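## Task

Take the foam block from the low shelf and put it fully inside the back tote, meaning the tote farther from the bench's open edge (the front tote is the one closest to that edge). Neither tote, nor any carton beneath the bench, may be shifted or rotated. The robot must not tip over or finish leaning. The block must stay in the tote on its own, without the robot holding it there.

## Robot and tools

Robot: TidyBot++, a single mobile base (0.54 m long, 0.50 m wide, 0.38 m tall) on four powered casters. It carries one seven-joint arm with a two-finger gripper. The shoulder sits 0.12 m ahead of the base centre and 0.68 m up. Cameras: base_camera and wrist_camera (the latter looks along the hand). Loose objects may sometimes be nudged by outside pushes.

Frames: the base frame has its origin on the floor below the base centre, x forward, y left, z up. hand_pose is reported in it: the point between the finger pads. Its z axis runs out along the fingers and the fingers open along its y axis. The odometry frame is the base frame as it was when the scene began. base_odometry heading is positive to the left, range -3.142 to 3.142. Wheel slip counts as travel, so odometry drifts a few cm and degrees over many moves. base_tilt is in degrees, forward and right positive.

execute_actions: argument actions is a list holding one action or none (an empty list just reports state and images). An action may have base, joints, or both, plus optional speeds. All its motions begin together. base needs exactly one key, each a relative offset from where the base last reported itself: translate_m (metres, forward positive, -2 to 2), strafe_m (metres sideways, left positive, -2 to 2), rotate_rad (radians, counter-clockwise from above positive, -6.3 to 6.3). joints holds absolute targets, by name, in radians: joint_1_rad (any angle; positive turns the arm clockwise from above, opposite to rotate_rad), joint_2_rad shoulder -2.249 to 2.249, joint_3_rad any angle, joint_4_rad elbow -2.579 to 2.579, joint_5_rad any angle, joint_6_rad wrist -2.099 to 2.099, joint_7_rad any angle (hand down: positive is counter-clockwise from above; at 1.57 the fingers open left-right). gripper_pos is a unitless 0 (open) to 1 (closed); the pad gap is about 85 x (1 - gripper_pos) mm. Any-angle joints take the short way, so turn in steps under half a revolution. speeds can cap translate_m and strafe_m at 0.05 to 0.5 m/s and rotate_rad at 0.1 to 1.57 rad/s (the top is the default). A base move needing over 8.667 s is refused, and an action runs 15 s at most. Any unknown key or out-of-range value rejects the whole call. Omitted joints may keep pushing toward old targets. cameras: list of base_camera, wrist_camera or all; omitted or null means all, [] means none.

wait: seconds from 0 to 10; nothing new is commanded. zoom_image: camera plus region [x0, y0, x1, y1] in pixels of that camera's latest full image, top-left origin, at most 504 x 504. finished_scene: scene number (1 or 2); final, and the result says whether the goal was met and gives the next task.

Arm geometry: upper arm 0.42 m, forearm 0.31 m, hand 0.31 m to the hand point. With joint_1_rad 0, joint_3_rad 3.14 and joint_5_rad 0 (roughly the start), the arm moves in the vertical x-z plane. Angles from vertical, forward positive: upper = joint_2_rad; forearm = joint_2_rad - joint_4_rad; hand = that minus joint_6_rad. Reach forward of the shoulder is the sum of length times sine, height above it the sum of length times cosine. Start pose is folded, hand down, poking up to 0.08 m past the base front, elbow up to 1.15 m high. A downward hand reaches at most about 0.94 m up, lower when extended. Closed fingertips extend about 20 mm beyond the hand point.

Result lines: joint_positions, hand_pose, base_odometry, base_tilt, motor_effort (percent of max, signed toward higher joint values, bracket = peak of last action, noisy with fixed offsets), and a pictures line naming the image order. base_status/joint_status per motion: done; off_target (stopped short, may still push); contact_stop or time_out (target dropped, holds position); not_followed. For the gripper at 1, done means empty, off_target means something is held. A base blocked by something may still say done while short. "joint command not followed" with a "cause:" line means a self-collision check withheld all arm targets; they may be retried on later actions. on_its_own lists uncommanded changes. ARM HIT means a hard hit on the base or the arm itself; nothing stops the arm striking the base. MOTOR HOT warns from 60 °C; OVER-TEMPERATURE FAULT at 75 °C lets the arm sink, with keys showing limit_stop_at_motor_heat (resend the target). If a stop is reported, later calls in the same reply are skipped.

Accuracy: friction leaves joints slightly off; to correct, send each joint its previous command plus (desired minus read). Resending the same target does nothing. hand_pose may be 1 to 2 cm wrong, so trust images. Held loads make the arm sag; never command a joint to its read angle while holding.

Avoid: torque faults (joints 1-4 at 104.5 N m, warning 56.7; joints 5-7 at 51.3, warning 29.4) freeze the arm for 10 s; driving the base while the arm is snagged above about 0.8 m can tip the robot; sideways pushes on a raised hand can lift wheels; back off or retract to level a lean. Do not bump totes or cartons, drop or slam objects, or push hard. Release the item inside the tote and open the gripper before ending the scene.

Each tool is called after "Emit:" as a command line: name --argument value for each argument, lists and objects as JSON in quotes; but a table of rows of numbers goes row by row, as --pt "numbers of a row", without its own name.

## Session

I'll start by checking the robot's state and camera images.

Emit:
execute_actions --actions '[]'

Scene clock: 0.00 s.
base_odometry: x=+0.000 y=+0.000 heading=+0.000 (m, m, rad; odometry frame)
base_tilt: forward=-0.6 right=-0.1 (deg)
base_status: not commanded
joint_positions: joint_1_rad=-0.011 joint_2_rad=-0.303 joint_3_rad=+3.183 joint_4_rad=-2.525 joint_5_rad=-0.016 joint_6_rad=-0.870 joint_7_rad=+1.607 gripper_pos=+0.000
joint_status: not commanded
motor_effort: joint_1_rad=+0 joint_2_rad=-1 joint_3_rad=+0 joint_4_rad=+13 joint_5_rad=+1 joint_6_rad=+1 joint_7_rad=-1 (%)
hand_pose: x=+0.2593 y=+0.0024 z=+0.5820 quat_wxyz=(-0.012, +1.000, -0.002, +0.025) (m; base frame)
pictures: base_camera, wrist_camera
Images, in order (width x height): base_camera 644x364, wrist_camera 644x476.

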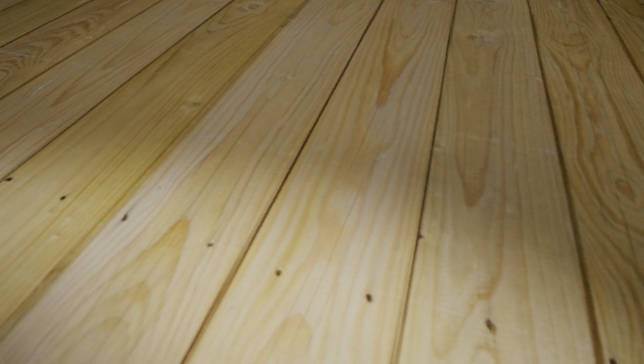

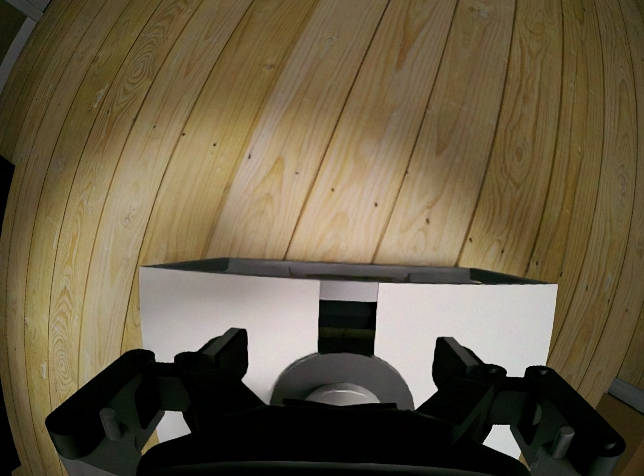

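Emit:
execute_actions --actions '[{"joints": {"joint_6_rad": 0.35}}]'

Scene clock: 5.83 s.
base_odometry: x=+0.000 y=+0.000 heading=+0.000 (m, m, rad; odometry frame)
base_tilt: forward=-0.6 right=-0.1 (deg)
base_status: not commanded
joint_positions: joint_1_rad=-0.011 joint_2_rad=-0.303 joint_3_rad=+3.183 joint_4_rad=-2.525 joint_5_rad=-0.016 joint_6_rad=+0.351 joint_7_rad=+1.607 gripper_pos=+0.000
joint_status: all done
motor_effort: joint_1_rad=+1(0) joint_2_rad=-6(6) joint_3_rad=+0(0) joint_4_rad=+17(17) joint_5_rad=+1(1) joint_6_rad=+7(7) joint_7_rad=+0(0) (%)
hand_pose: x=+0.5412 y=-0.0142 z=+0.8008 quat_wxyz=(+0.012, +0.805, -0.009, +0.593) (m; base frame)
pictures: base_camera, wrist_camera
Images, in order (width x height): base_camera 644x364, wrist_camera 644x476.

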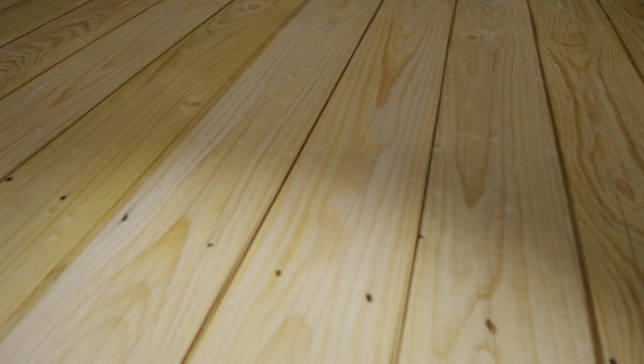

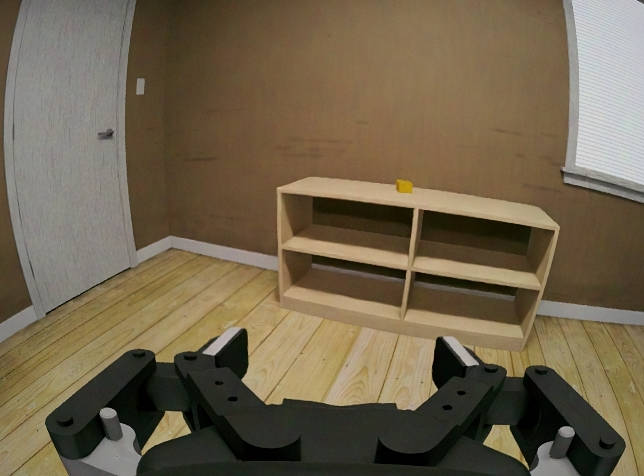

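Emit:
zoom_image --camera "wrist_camera" --region '[260, 150, 580, 350]'

Emit:
execute_actions --actions '[{"joints": {"joint_1_rad": 1.3}}]' --cameras '["wrist_camera"]'

Region (260, 150, 580, 350) of wrist_camera's 644x476 image, scaled by 1.575; it fills the top 315 rows of this view, and the rest is white.

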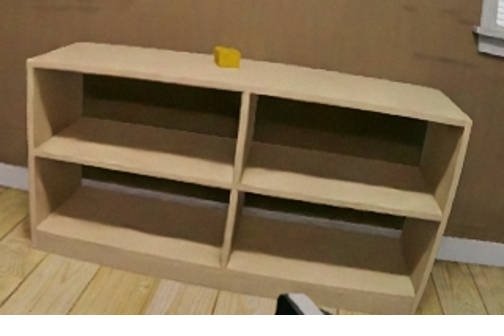

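Scene clock: 11.87 s.
base_odometry: x=+0.000 y=+0.000 heading=+0.000 (m, m, rad; odometry frame)
base_tilt: forward=-0.6 right=-0.1 (deg)
base_status: not commanded
joint_positions: joint_1_rad=+1.277 joint_2_rad=-0.303 joint_3_rad=+3.183 joint_4_rad=-2.525 joint_5_rad=-0.016 joint_6_rad=+0.351 joint_7_rad=+1.607 gripper_pos=+0.000
joint_status: all done
motor_effort: joint_1_rad=+1(0) joint_2_rad=-6(6) joint_3_rad=+0(0) joint_4_rad=+17(17) joint_5_rad=+1(1) joint_6_rad=+7(7) joint_7_rad=-1(0) (%)
hand_pose: x=+0.2234 y=-0.4093 z=+0.8008 quat_wxyz=(+0.366, +0.639, -0.490, +0.467) (m; base frame)
pictures: wrist_camera
Images, in order (width x height): wrist_camera 644x476.

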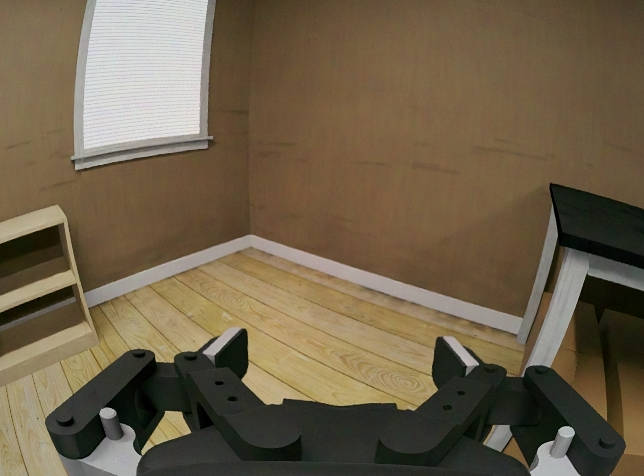

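Emit:
execute_actions --actions '[{"joints": {"joint_1_rad": 1.7, "joint_2_rad": -0.6, "joint_4_rad": -2.0, "joint_6_rad": -0.6}}]' --cameras '["wrist_camera"]'

Scene clock: 18.43 s.
base_odometry: x=+0.000 y=+0.000 heading=+0.000 (m, m, rad; odometry frame)
base_tilt: forward=-0.6 right=-0.1 (deg)
base_status: not commanded
joint_positions: joint_1_rad=+1.676 joint_2_rad=-0.588 joint_3_rad=+3.183 joint_4_rad=-2.017 joint_5_rad=-0.016 joint_6_rad=-0.581 joint_7_rad=+1.607 gripper_pos=+0.000
joint_status: all done
motor_effort: joint_1_rad=+1(1) joint_2_rad=+1(7) joint_3_rad=+0(1) joint_4_rad=+20(19) joint_5_rad=+1(1) joint_6_rad=+7(8) joint_7_rad=-1(0) (%)
hand_pose: x=+0.0669 y=-0.3563 z=+0.9444 quat_wxyz=(+0.400, +0.558, -0.633, +0.357) (m; base frame)
pictures: wrist_camera
Images, in order (width x height): wrist_camera 644x476.

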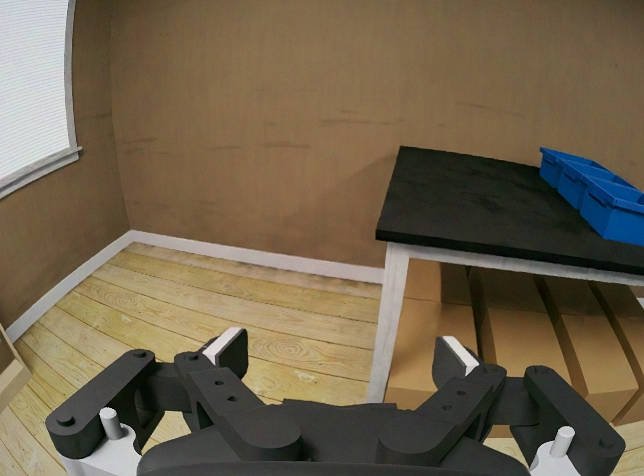

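Emit:
execute_actions --actions '[{"joints": {"joint_1_rad": 2.5}}]' --cameras '["wrist_camera"]'

Scene clock: 23.20 s.
base_odometry: x=+0.000 y=+0.000 heading=+0.000 (m, m, rad; odometry frame)
base_tilt: forward=-0.6 right=-0.1 (deg)
base_status: not commanded
joint_positions: joint_1_rad=+2.477 joint_2_rad=-0.588 joint_3_rad=+3.183 joint_4_rad=-2.017 joint_5_rad=-0.016 joint_6_rad=-0.581 joint_7_rad=+1.607 gripper_pos=+0.000
joint_status: all done
motor_effort: joint_1_rad=+1(1) joint_2_rad=+0(0) joint_3_rad=+0(0) joint_4_rad=+20(20) joint_5_rad=+1(1) joint_6_rad=+7(7) joint_7_rad=-1(0) (%)
hand_pose: x=-0.1730 y=-0.2106 z=+0.9444 quat_wxyz=(+0.507, +0.267, -0.801, +0.173) (m; base frame)
pictures: wrist_camera
Images, in order (width x height): wrist_camera 644x476.

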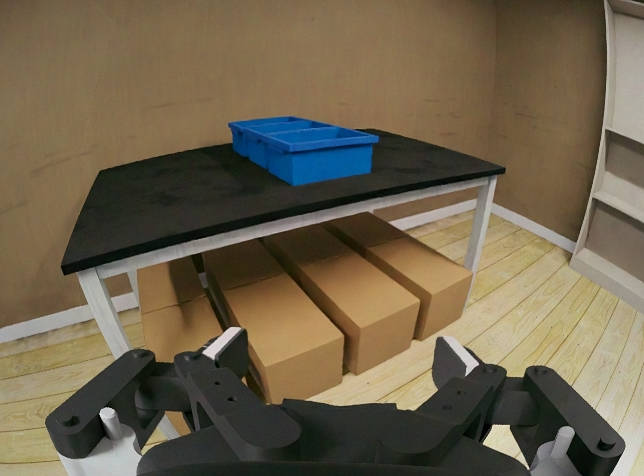

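Emit:
zoom_image --camera "wrist_camera" --region '[200, 90, 420, 210]'

Region (200, 90, 420, 210) of wrist_camera's 644x476 image, scaled by 2.291; it fills the top 275 rows of this view, and the rest is white.

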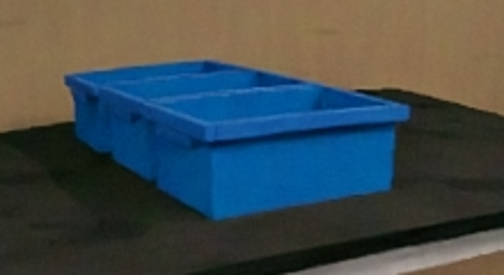

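Emit:
execute_actions --actions '[{"base": {"rotate_rad": -0.23}, "joints": {"joint_1_rad": 0.0, "joint_3_rad": 3.14, "joint_5_rad": 0.0, "joint_7_rad": 1.57}}]' --cameras '["wrist_camera"]'

Scene clock: 138.47 s.
base_odometry: x=+0.000 y=+0.000 heading=-0.230 (m, m, rad; odometry frame)
base_tilt: forward=-0.6 right=-0.1 (deg)
base_status: done
joint_positions: joint_1_rad=+0.023 joint_2_rad=-0.588 joint_3_rad=+3.159 joint_4_rad=-2.016 joint_5_rad=-0.016 joint_6_rad=-0.581 joint_7_rad=+1.597 gripper_pos=+0.000
joint_status: all done
motor_effort: joint_1_rad=+0(0) joint_2_rad=+0(0) joint_3_rad=+0(1) joint_4_rad=+20(20) joint_5_rad=+1(2) joint_6_rad=+7(7) joint_7_rad=+0(0) (%)
hand_pose: x=+0.4785 y=-0.0118 z=+0.9443 quat_wxyz=(+0.006, +0.844, -0.011, +0.536) (m; base frame)
pictures: wrist_camera
Images, in order (width x height): wrist_camera 644x476.

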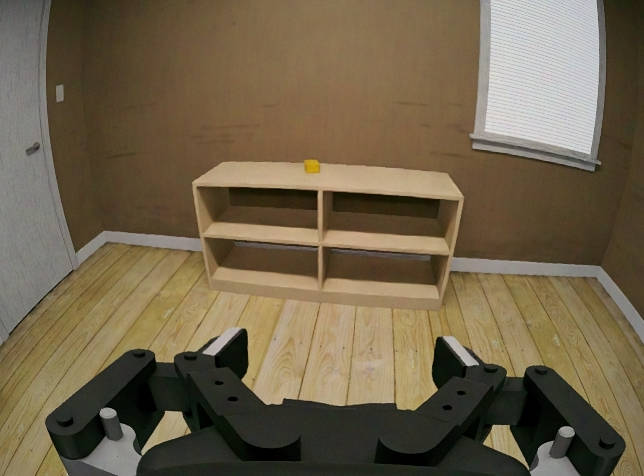

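Emit:
execute_actions --actions '[{"base": {"translate_m": 1.38}, "joints": {"joint_1_rad": -0.02, "joint_2_rad": 0.413, "joint_4_rad": -0.812, "joint_6_rad": -1.917}}]'

Scene clock: 156.97 s.
base_odometry: x=+1.344 y=-0.316 heading=-0.231 (m, m, rad; odometry frame)
base_tilt: forward=-0.6 right=-0.1 (deg)
base_status: done
joint_positions: joint_1_rad=+0.007 joint_2_rad=+0.408 joint_3_rad=+3.158 joint_4_rad=-0.830 joint_5_rad=-0.016 joint_6_rad=-1.897 joint_7_rad=+1.596 gripper_pos=+0.000
joint_status: all done
motor_effort: joint_1_rad=+0(0) joint_2_rad=-28(29) joint_3_rad=+0(1) joint_4_rad=+15(20) joint_5_rad=+1(1) joint_6_rad=+1(8) joint_7_rad=+0(0) (%)
hand_pose: x=+0.5853 y=-0.0027 z=+0.8594 quat_wxyz=(-0.004, +1.000, +0.005, +0.004) (m; base frame)
pictures: base_camera, wrist_camera
Images, in order (width x height): base_camera 644x364, wrist_camera 644x476.

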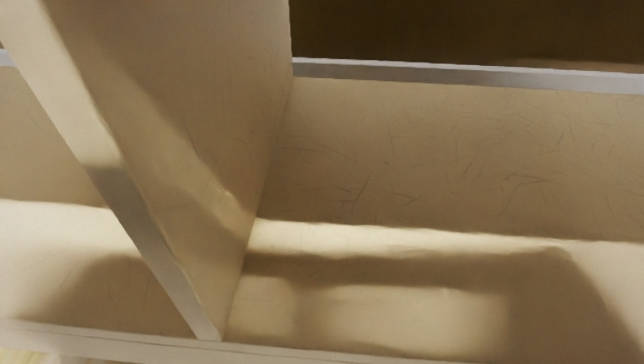

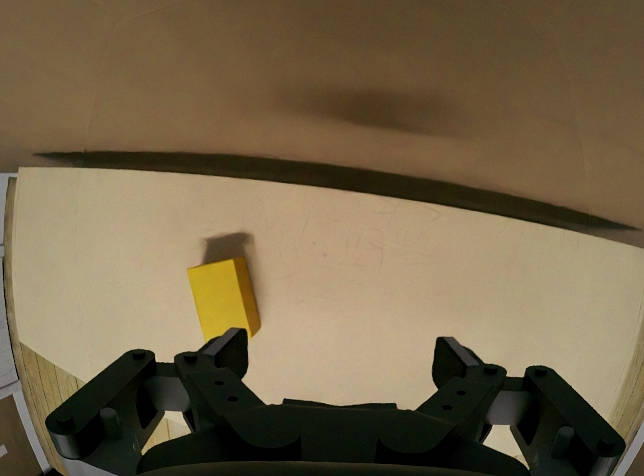

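Emit:
zoom_image --camera "wrist_camera" --region '[150, 210, 330, 380]'

Region (150, 210, 330, 380) of wrist_camera's 644x476 image, scaled by 2.800.

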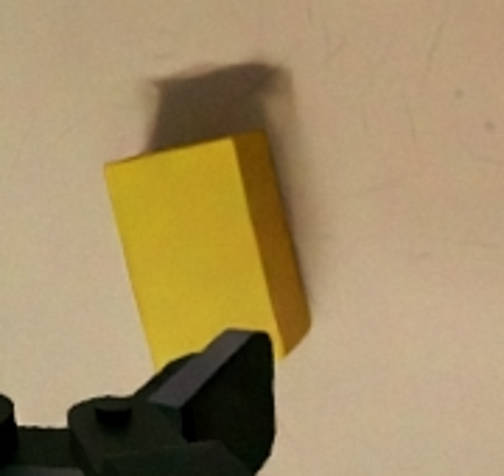

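Emit:
execute_actions --actions '[{"joints": {"joint_1_rad": -0.333, "joint_2_rad": 0.378, "joint_4_rad": -1.25, "joint_6_rad": -1.511, "joint_7_rad": 1.505}}]' --cameras '["wrist_camera"]'

Scene clock: 278.57 s.
base_odometry: x=+1.344 y=-0.316 heading=-0.231 (m, m, rad; odometry frame)
base_tilt: forward=-0.6 right=-0.1 (deg)
base_status: not commanded
joint_positions: joint_1_rad=-0.313 joint_2_rad=+0.397 joint_3_rad=+3.153 joint_4_rad=-1.233 joint_5_rad=-0.016 joint_6_rad=-1.531 joint_7_rad=+1.531 gripper_pos=+0.000
joint_status: all done
motor_effort: joint_1_rad=+1(2) joint_2_rad=-28(29) joint_3_rad=+0(1) joint_4_rad=+15(16) joint_5_rad=+1(0) joint_6_rad=+0(1) joint_7_rad=+0(0) (%)
hand_pose: x=+0.5661 y=+0.1463 z=+0.7401 quat_wxyz=(-0.004, +0.991, +0.130, -0.011) (m; base frame)
pictures: wrist_camera
Images, in order (width x height): wrist_camera 644x476.

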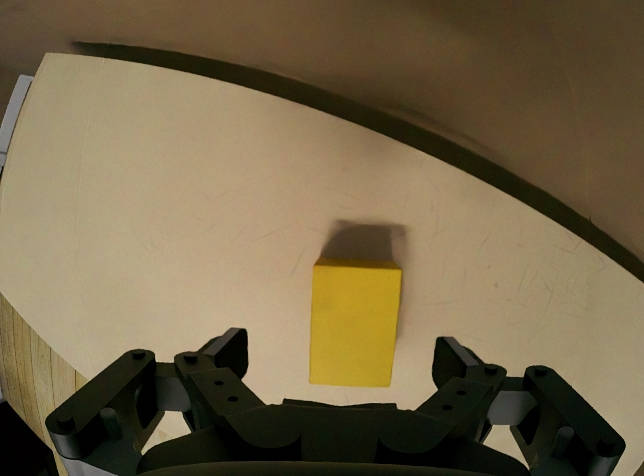

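Emit:
zoom_image --camera "wrist_camera" --region '[220, 220, 480, 420]'

Region (220, 220, 480, 420) of wrist_camera's 644x476 image, scaled by 1.938; it fills the top 388 rows of this view, and the rest is white.

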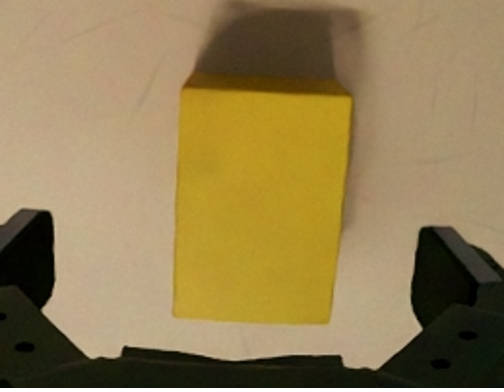

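Emit:
execute_actions --actions '[{"joints": {"joint_1_rad": -0.27, "joint_2_rad": 0.455, "joint_4_rad": -1.508, "joint_6_rad": -1.187}}]' --cameras '["wrist_camera"]'

Scene clock: 346.73 s.
base_odometry: x=+1.344 y=-0.316 heading=-0.231 (m, m, rad; odometry frame)
base_tilt: forward=-0.6 right=-0.1 (deg)
base_status: not commanded
joint_positions: joint_1_rad=-0.293 joint_2_rad=+0.448 joint_3_rad=+3.153 joint_4_rad=-1.494 joint_5_rad=-0.016 joint_6_rad=-1.206 joint_7_rad=+1.531 gripper_pos=+0.000
joint_status: all done
motor_effort: joint_1_rad=+1(1) joint_2_rad=-28(30) joint_3_rad=-1(0) joint_4_rad=+14(16) joint_5_rad=+1(1) joint_6_rad=+0(0) joint_7_rad=+0(0) (%)
hand_pose: x=+0.5716 y=+0.1376 z=+0.6355 quat_wxyz=(-0.004, +0.993, +0.118, -0.004) (m; base frame)
pictures: wrist_camera
Images, in order (width x height): wrist_camera 644x476.

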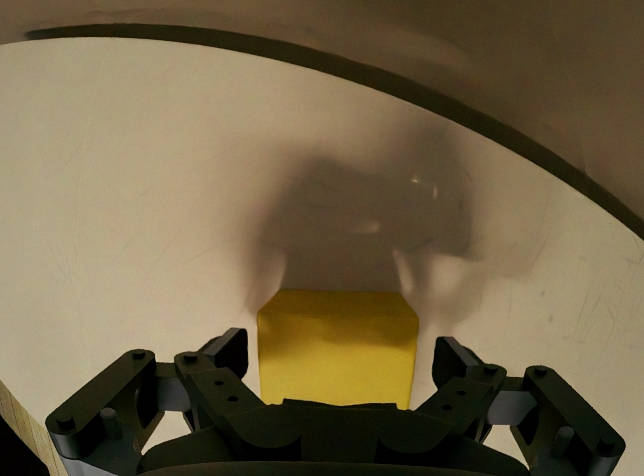

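Emit:
execute_actions --actions '[{"joints": {"gripper_pos": 1.0}}]' --cameras '["wrist_camera"]'

Scene clock: 354.97 s.
base_odometry: x=+1.344 y=-0.316 heading=-0.230 (m, m, rad; odometry frame)
base_tilt: forward=-0.6 right=-0.1 (deg)
base_status: not commanded
joint_positions: joint_1_rad=-0.293 joint_2_rad=+0.445 joint_3_rad=+3.153 joint_4_rad=-1.496 joint_5_rad=-0.016 joint_6_rad=-1.206 joint_7_rad=+1.531 gripper_pos=+0.380
joint_status: gripper_pos off_target (ended at +0.380, target +1.000)
motor_effort: joint_1_rad=+1(2) joint_2_rad=-24(29) joint_3_rad=+0(1) joint_4_rad=+11(15) joint_5_rad=+1(0) joint_6_rad=+0(2) joint_7_rad=+0(1) (%)
hand_pose: x=+0.5715 y=+0.1376 z=+0.6365 quat_wxyz=(-0.005, +0.993, +0.118, -0.003) (m; base frame)
pictures: wrist_camera
Images, in order (width x height): wrist_camera 644x476.

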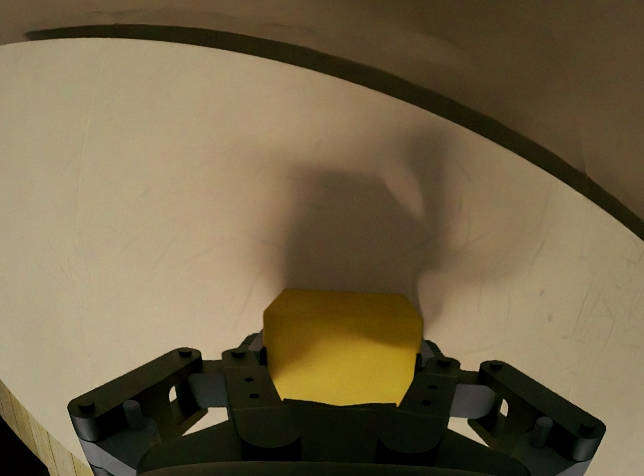

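Emit:
execute_actions --actions '[{"base": {"translate_m": -1.99}, "joints": {"joint_1_rad": 0.022, "joint_2_rad": -0.2, "joint_3_rad": 3.122, "joint_4_rad": -1.4, "joint_5_rad": 0.02, "joint_6_rad": -1.0, "joint_7_rad": 1.597, "gripper_pos": 1.0}}]' --cameras '["wrist_camera"]'

Scene clock: 406.67 s.
base_odometry: x=-0.593 y=+0.141 heading=-0.232 (m, m, rad; odometry frame)
base_tilt: forward=-0.6 right=-0.1 (deg)
base_status: done
joint_positions: joint_1_rad=-0.004 joint_2_rad=-0.199 joint_3_rad=+3.142 joint_4_rad=-1.418 joint_5_rad=-0.012 joint_6_rad=-1.021 joint_7_rad=+1.571 gripper_pos=+0.380
joint_status: gripper_pos off_target (ended at +0.380, target +1.000); the others done
motor_effort: joint_1_rad=+1(2) joint_2_rad=-11(33) joint_3_rad=+0(1) joint_4_rad=+19(20) joint_5_rad=+1(3) joint_6_rad=+7(6) joint_7_rad=+0(0) (%)
hand_pose: x=+0.5750 y=+0.0061 z=+1.0095 quat_wxyz=(-0.007, +0.900, +0.001, +0.436) (m; base frame)
pictures: wrist_camera
Images, in order (width x height): wrist_camera 644x476.

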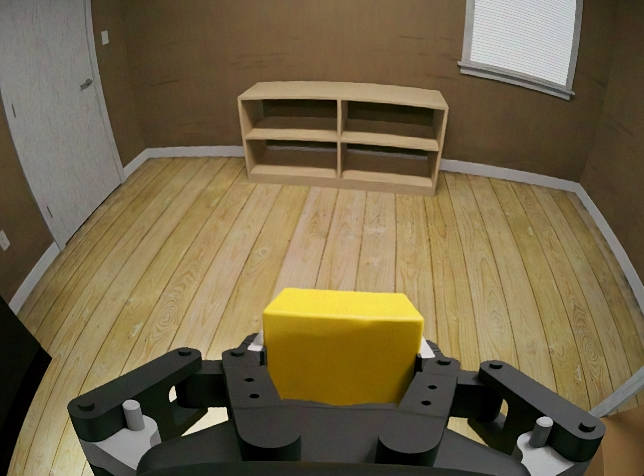

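Emit:
execute_actions --actions '[{"base": {"rotate_rad": -1.644}}]'

Scene clock: 414.13 s.
base_odometry: x=-0.593 y=+0.141 heading=-1.875 (m, m, rad; odometry frame)
base_tilt: forward=-0.6 right=-0.1 (deg)
base_status: done
joint_positions: joint_1_rad=+0.006 joint_2_rad=-0.199 joint_3_rad=+3.133 joint_4_rad=-1.418 joint_5_rad=-0.007 joint_6_rad=-1.020 joint_7_rad=+1.571 gripper_pos=+0.380
joint_status: not commanded
motor_effort: joint_1_rad=+1(1) joint_2_rad=-11(13) joint_3_rad=+0(2) joint_4_rad=+19(19) joint_5_rad=+1(0) joint_6_rad=+6(6) joint_7_rad=+0(0) (%)
hand_pose: x=+0.5753 y=+0.0050 z=+1.0098 quat_wxyz=(-0.003, +0.900, +0.001, +0.436) (m; base frame)
pictures: base_camera, wrist_camera
Images, in order (width x height): base_camera 644x364, wrist_camera 644x476.

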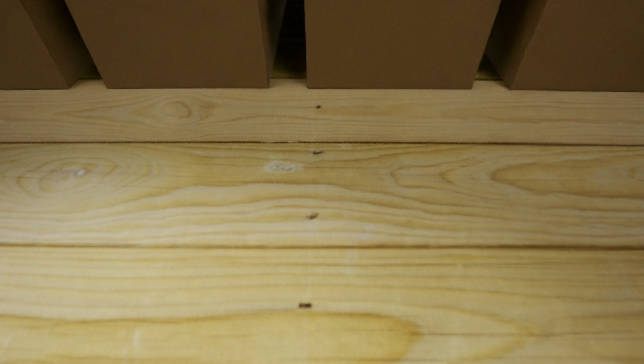

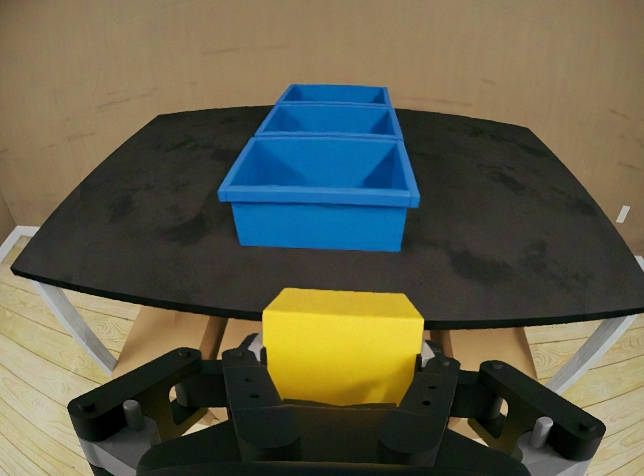

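Emit:
zoom_image --camera "wrist_camera" --region '[200, 70, 440, 270]'

Emit:
zoom_image --camera "wrist_camera" --region '[250, 75, 420, 160]'

Emit:
zoom_image --camera "wrist_camera" --region '[0, 230, 300, 400]'

Emit:
zoom_image --camera "wrist_camera" --region '[400, 230, 644, 400]'

Region (200, 70, 440, 270) of wrist_camera's 644x476 image, scaled by 2.100.

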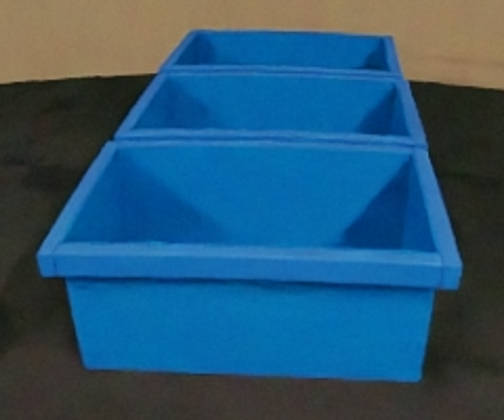

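Region (250, 75, 420, 160) of wrist_camera's 644x476 image, scaled by 2.965.

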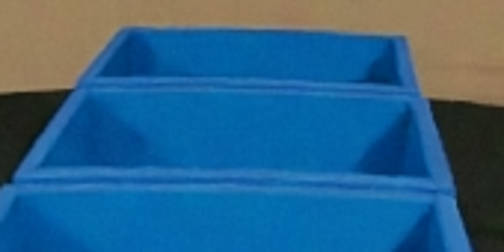

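Region (0, 230, 300, 400) of wrist_camera's 644x476 image, scaled by 1.680; it fills the top 286 rows of this view, and the rest is white.

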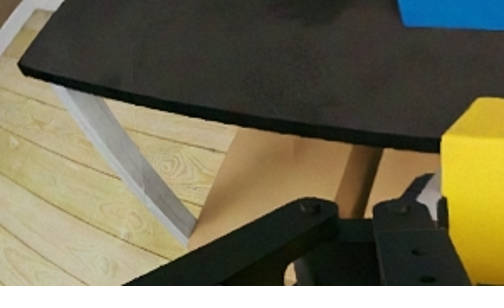

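Region (400, 230, 644, 400) of wrist_camera's 644x476 image, scaled by 2.066; it fills the top 351 rows of this view, and the rest is white.

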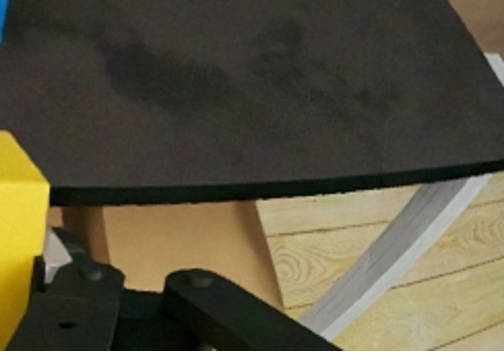

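Emit:
execute_actions --actions '[{"base": {"translate_m": 0.40}}]'

Scene clock: 532.93 s.
base_odometry: x=-0.714 y=-0.241 heading=-1.876 (m, m, rad; odometry frame)
base_tilt: forward=-0.6 right=-0.1 (deg)
base_status: done
joint_positions: joint_1_rad=+0.006 joint_2_rad=-0.192 joint_3_rad=+3.133 joint_4_rad=-1.417 joint_5_rad=-0.007 joint_6_rad=-1.018 joint_7_rad=+1.571 gripper_pos=+0.380
joint_status: not commanded
motor_effort: joint_1_rad=+1(0) joint_2_rad=-11(15) joint_3_rad=+0(1) joint_4_rad=+19(20) joint_5_rad=+1(1) joint_6_rad=+6(7) joint_7_rad=+0(1) (%)
hand_pose: x=+0.5779 y=+0.0050 z=+1.0078 quat_wxyz=(-0.003, +0.901, +0.001, +0.435) (m; base frame)
pictures: base_camera, wrist_camera
Images, in order (width x height): base_camera 644x364, wrist_camera 644x476.

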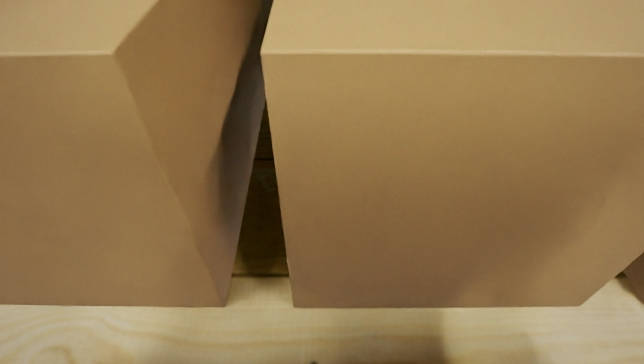

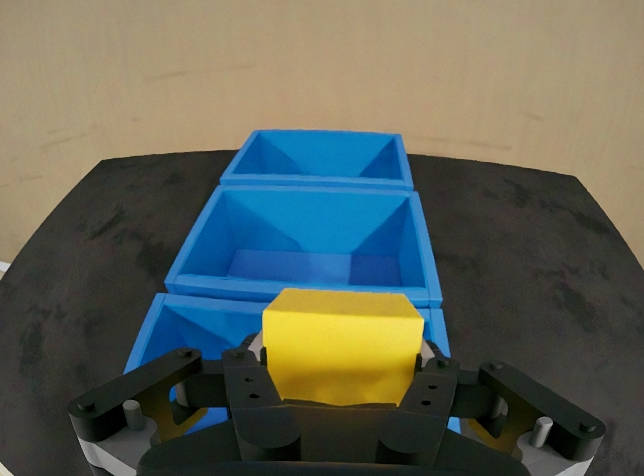

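Emit:
zoom_image --camera "wrist_camera" --region '[200, 115, 450, 215]'

Emit:
zoom_image --camera "wrist_camera" --region '[130, 170, 470, 340]'

Region (200, 115, 450, 215) of wrist_camera's 644x476 image, scaled by 2.016; it fills the top 202 rows of this view, and the rest is white.

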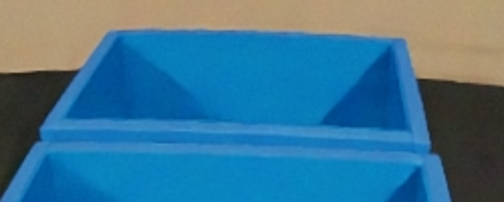

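Region (130, 170, 470, 340) of wrist_camera's 644x476 image, scaled by 1.482.

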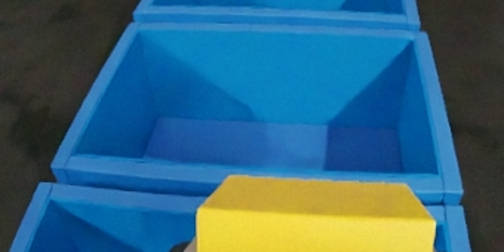

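Emit:
execute_actions --actions '[{"base": {"translate_m": 0.10}, "joints": {"joint_1_rad": -0.068, "joint_2_rad": 0.70, "joint_4_rad": -0.61, "joint_6_rad": -0.434}}]'

Scene clock: 619.67 s.
base_odometry: x=-0.744 y=-0.336 heading=-1.876 (m, m, rad; odometry frame)
base_tilt: forward=-0.6 right=-0.1 (deg)
base_status: done
joint_positions: joint_1_rad=-0.043 joint_2_rad=+0.702 joint_3_rad=+3.133 joint_4_rad=-0.633 joint_5_rad=-0.007 joint_6_rad=-0.458 joint_7_rad=+1.571 gripper_pos=+0.380
joint_status: all done
motor_effort: joint_1_rad=+0(0) joint_2_rad=-42(44) joint_3_rad=-1(1) joint_4_rad=+20(22) joint_5_rad=+1(1) joint_6_rad=+8(8) joint_7_rad=+0(0) (%)
hand_pose: x=+0.9987 y=+0.0441 z=+1.0083 quat_wxyz=(-0.021, +0.781, +0.016, +0.624) (m; base frame)
pictures: base_camera, wrist_camera
Images, in order (width x height): base_camera 644x364, wrist_camera 644x476.

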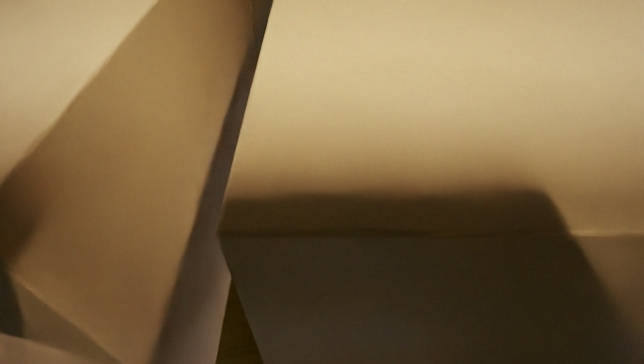

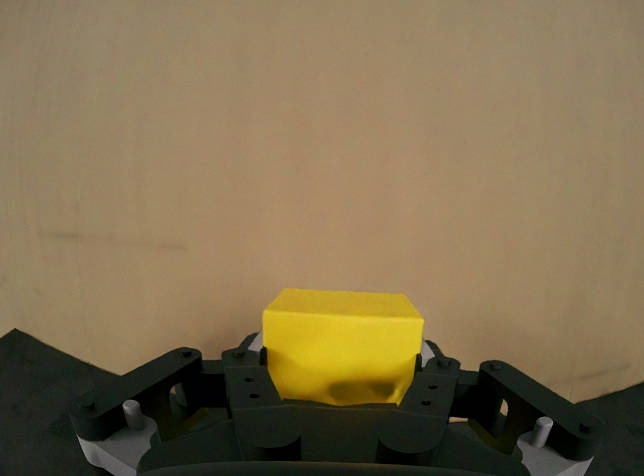

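Emit:
execute_actions --actions '[{"joints": {"joint_6_rad": -0.76}}]' --cameras '["wrist_camera"]'

Scene clock: 633.40 s.
base_odometry: x=-0.744 y=-0.336 heading=-1.876 (m, m, rad; odometry frame)
base_tilt: forward=-0.6 right=-0.1 (deg)
base_status: not commanded
joint_positions: joint_1_rad=-0.043 joint_2_rad=+0.707 joint_3_rad=+3.133 joint_4_rad=-0.623 joint_5_rad=-0.007 joint_6_rad=-0.763 joint_7_rad=+1.571 gripper_pos=+0.380
joint_status: all done
motor_effort: joint_1_rad=+1(1) joint_2_rad=-42(44) joint_3_rad=-1(1) joint_4_rad=+20(22) joint_5_rad=+1(1) joint_6_rad=+7(9) joint_7_rad=+0(1) (%)
hand_pose: x=+0.9661 y=+0.0435 z=+0.9217 quat_wxyz=(-0.018, +0.865, +0.019, +0.500) (m; base frame)
pictures: wrist_camera
Images, in order (width x height): wrist_camera 644x476.

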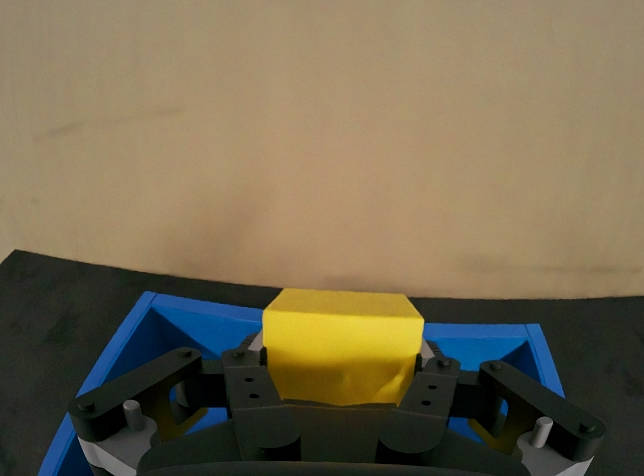

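Emit:
execute_actions --actions '[{"joints": {"joint_6_rad": -0.995}}]' --cameras '["wrist_camera"]'

Scene clock: 648.37 s.
base_odometry: x=-0.744 y=-0.336 heading=-1.876 (m, m, rad; odometry frame)
base_tilt: forward=-0.6 right=-0.1 (deg)
base_status: not commanded
joint_positions: joint_1_rad=-0.043 joint_2_rad=+0.708 joint_3_rad=+3.133 joint_4_rad=-0.620 joint_5_rad=-0.007 joint_6_rad=-0.997 joint_7_rad=+1.571 gripper_pos=+0.380
joint_status: all done
motor_effort: joint_1_rad=+1(0) joint_2_rad=-42(43) joint_3_rad=-1(1) joint_4_rad=+19(21) joint_5_rad=+1(1) joint_6_rad=+6(8) joint_7_rad=+0(1) (%)
hand_pose: x=+0.9234 y=+0.0420 z=+0.8639 quat_wxyz=(-0.016, +0.918, +0.021, +0.397) (m; base frame)
pictures: wrist_camera
Images, in order (width x height): wrist_camera 644x476.

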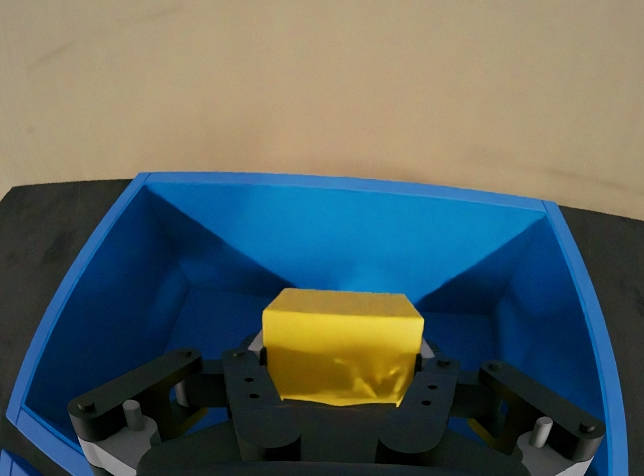

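Emit:
execute_actions --actions '[{"joints": {"gripper_pos": 0.1}}]' --cameras '["wrist_camera"]'

Scene clock: 662.57 s.
base_odometry: x=-0.744 y=-0.336 heading=-1.876 (m, m, rad; odometry frame)
base_tilt: forward=-0.6 right=-0.1 (deg)
base_status: not commanded
joint_positions: joint_1_rad=-0.043 joint_2_rad=+0.708 joint_3_rad=+3.133 joint_4_rad=-0.620 joint_5_rad=-0.007 joint_6_rad=-0.997 joint_7_rad=+1.571 gripper_pos=+0.100
joint_status: all done
motor_effort: joint_1_rad=+1(1) joint_2_rad=-40(41) joint_3_rad=-1(1) joint_4_rad=+19(19) joint_5_rad=+1(1) joint_6_rad=+6(6) joint_7_rad=+0(0) (%)
hand_pose: x=+0.9234 y=+0.0420 z=+0.8639 quat_wxyz=(-0.016, +0.918, +0.021, +0.397) (m; base frame)
pictures: wrist_camera
Images, in order (width x height): wrist_camera 644x476.

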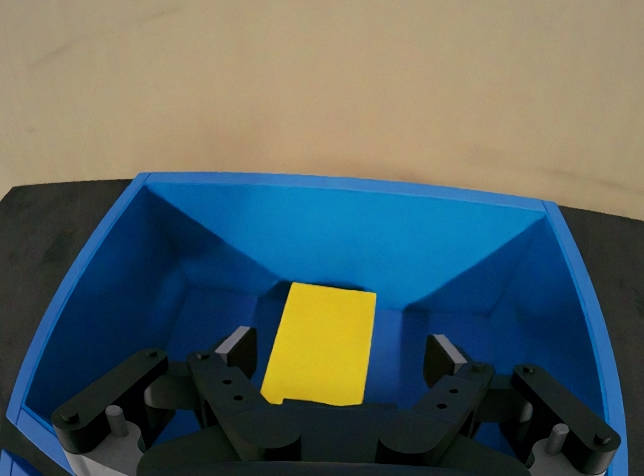

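Emit:
execute_actions --actions '[{"joints": {"joint_2_rad": 0.40, "joint_4_rad": -0.62, "joint_6_rad": -1.25}}]'

Scene clock: 668.13 s.
base_odometry: x=-0.744 y=-0.336 heading=-1.876 (m, m, rad; odometry frame)
base_tilt: forward=-0.6 right=-0.1 (deg)
base_status: not commanded
joint_positions: joint_1_rad=-0.043 joint_2_rad=+0.394 joint_3_rad=+3.133 joint_4_rad=-0.620 joint_5_rad=-0.007 joint_6_rad=-1.229 joint_7_rad=+1.571 gripper_pos=+0.100
joint_status: all done
motor_effort: joint_1_rad=+0(0) joint_2_rad=-29(44) joint_3_rad=+0(1) joint_4_rad=+17(20) joint_5_rad=+1(1) joint_6_rad=+6(6) joint_7_rad=+0(0) (%)
hand_pose: x=+0.7901 y=+0.0364 z=+1.0424 quat_wxyz=(-0.016, +0.901, +0.023, +0.434) (m; base frame)
pictures: base_camera, wrist_camera
Images, in order (width x height): base_camera 644x364, wrist_camera 644x476.

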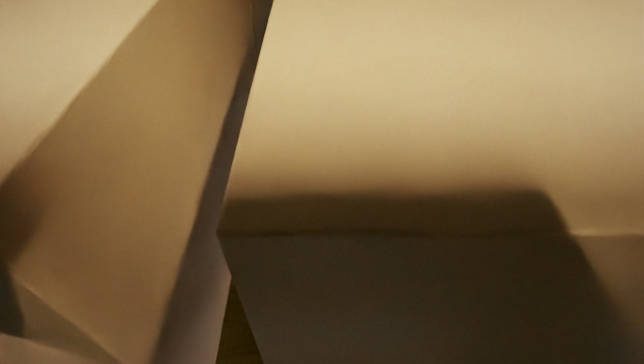

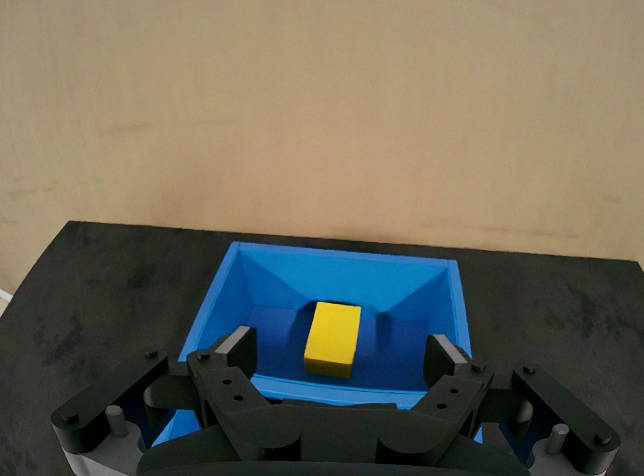

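The block is lying flat in the back tote, and the hand is clear of it. Ending scene 1.

Emit:
finished_scene --scene 1

The scene is finished: the task was done.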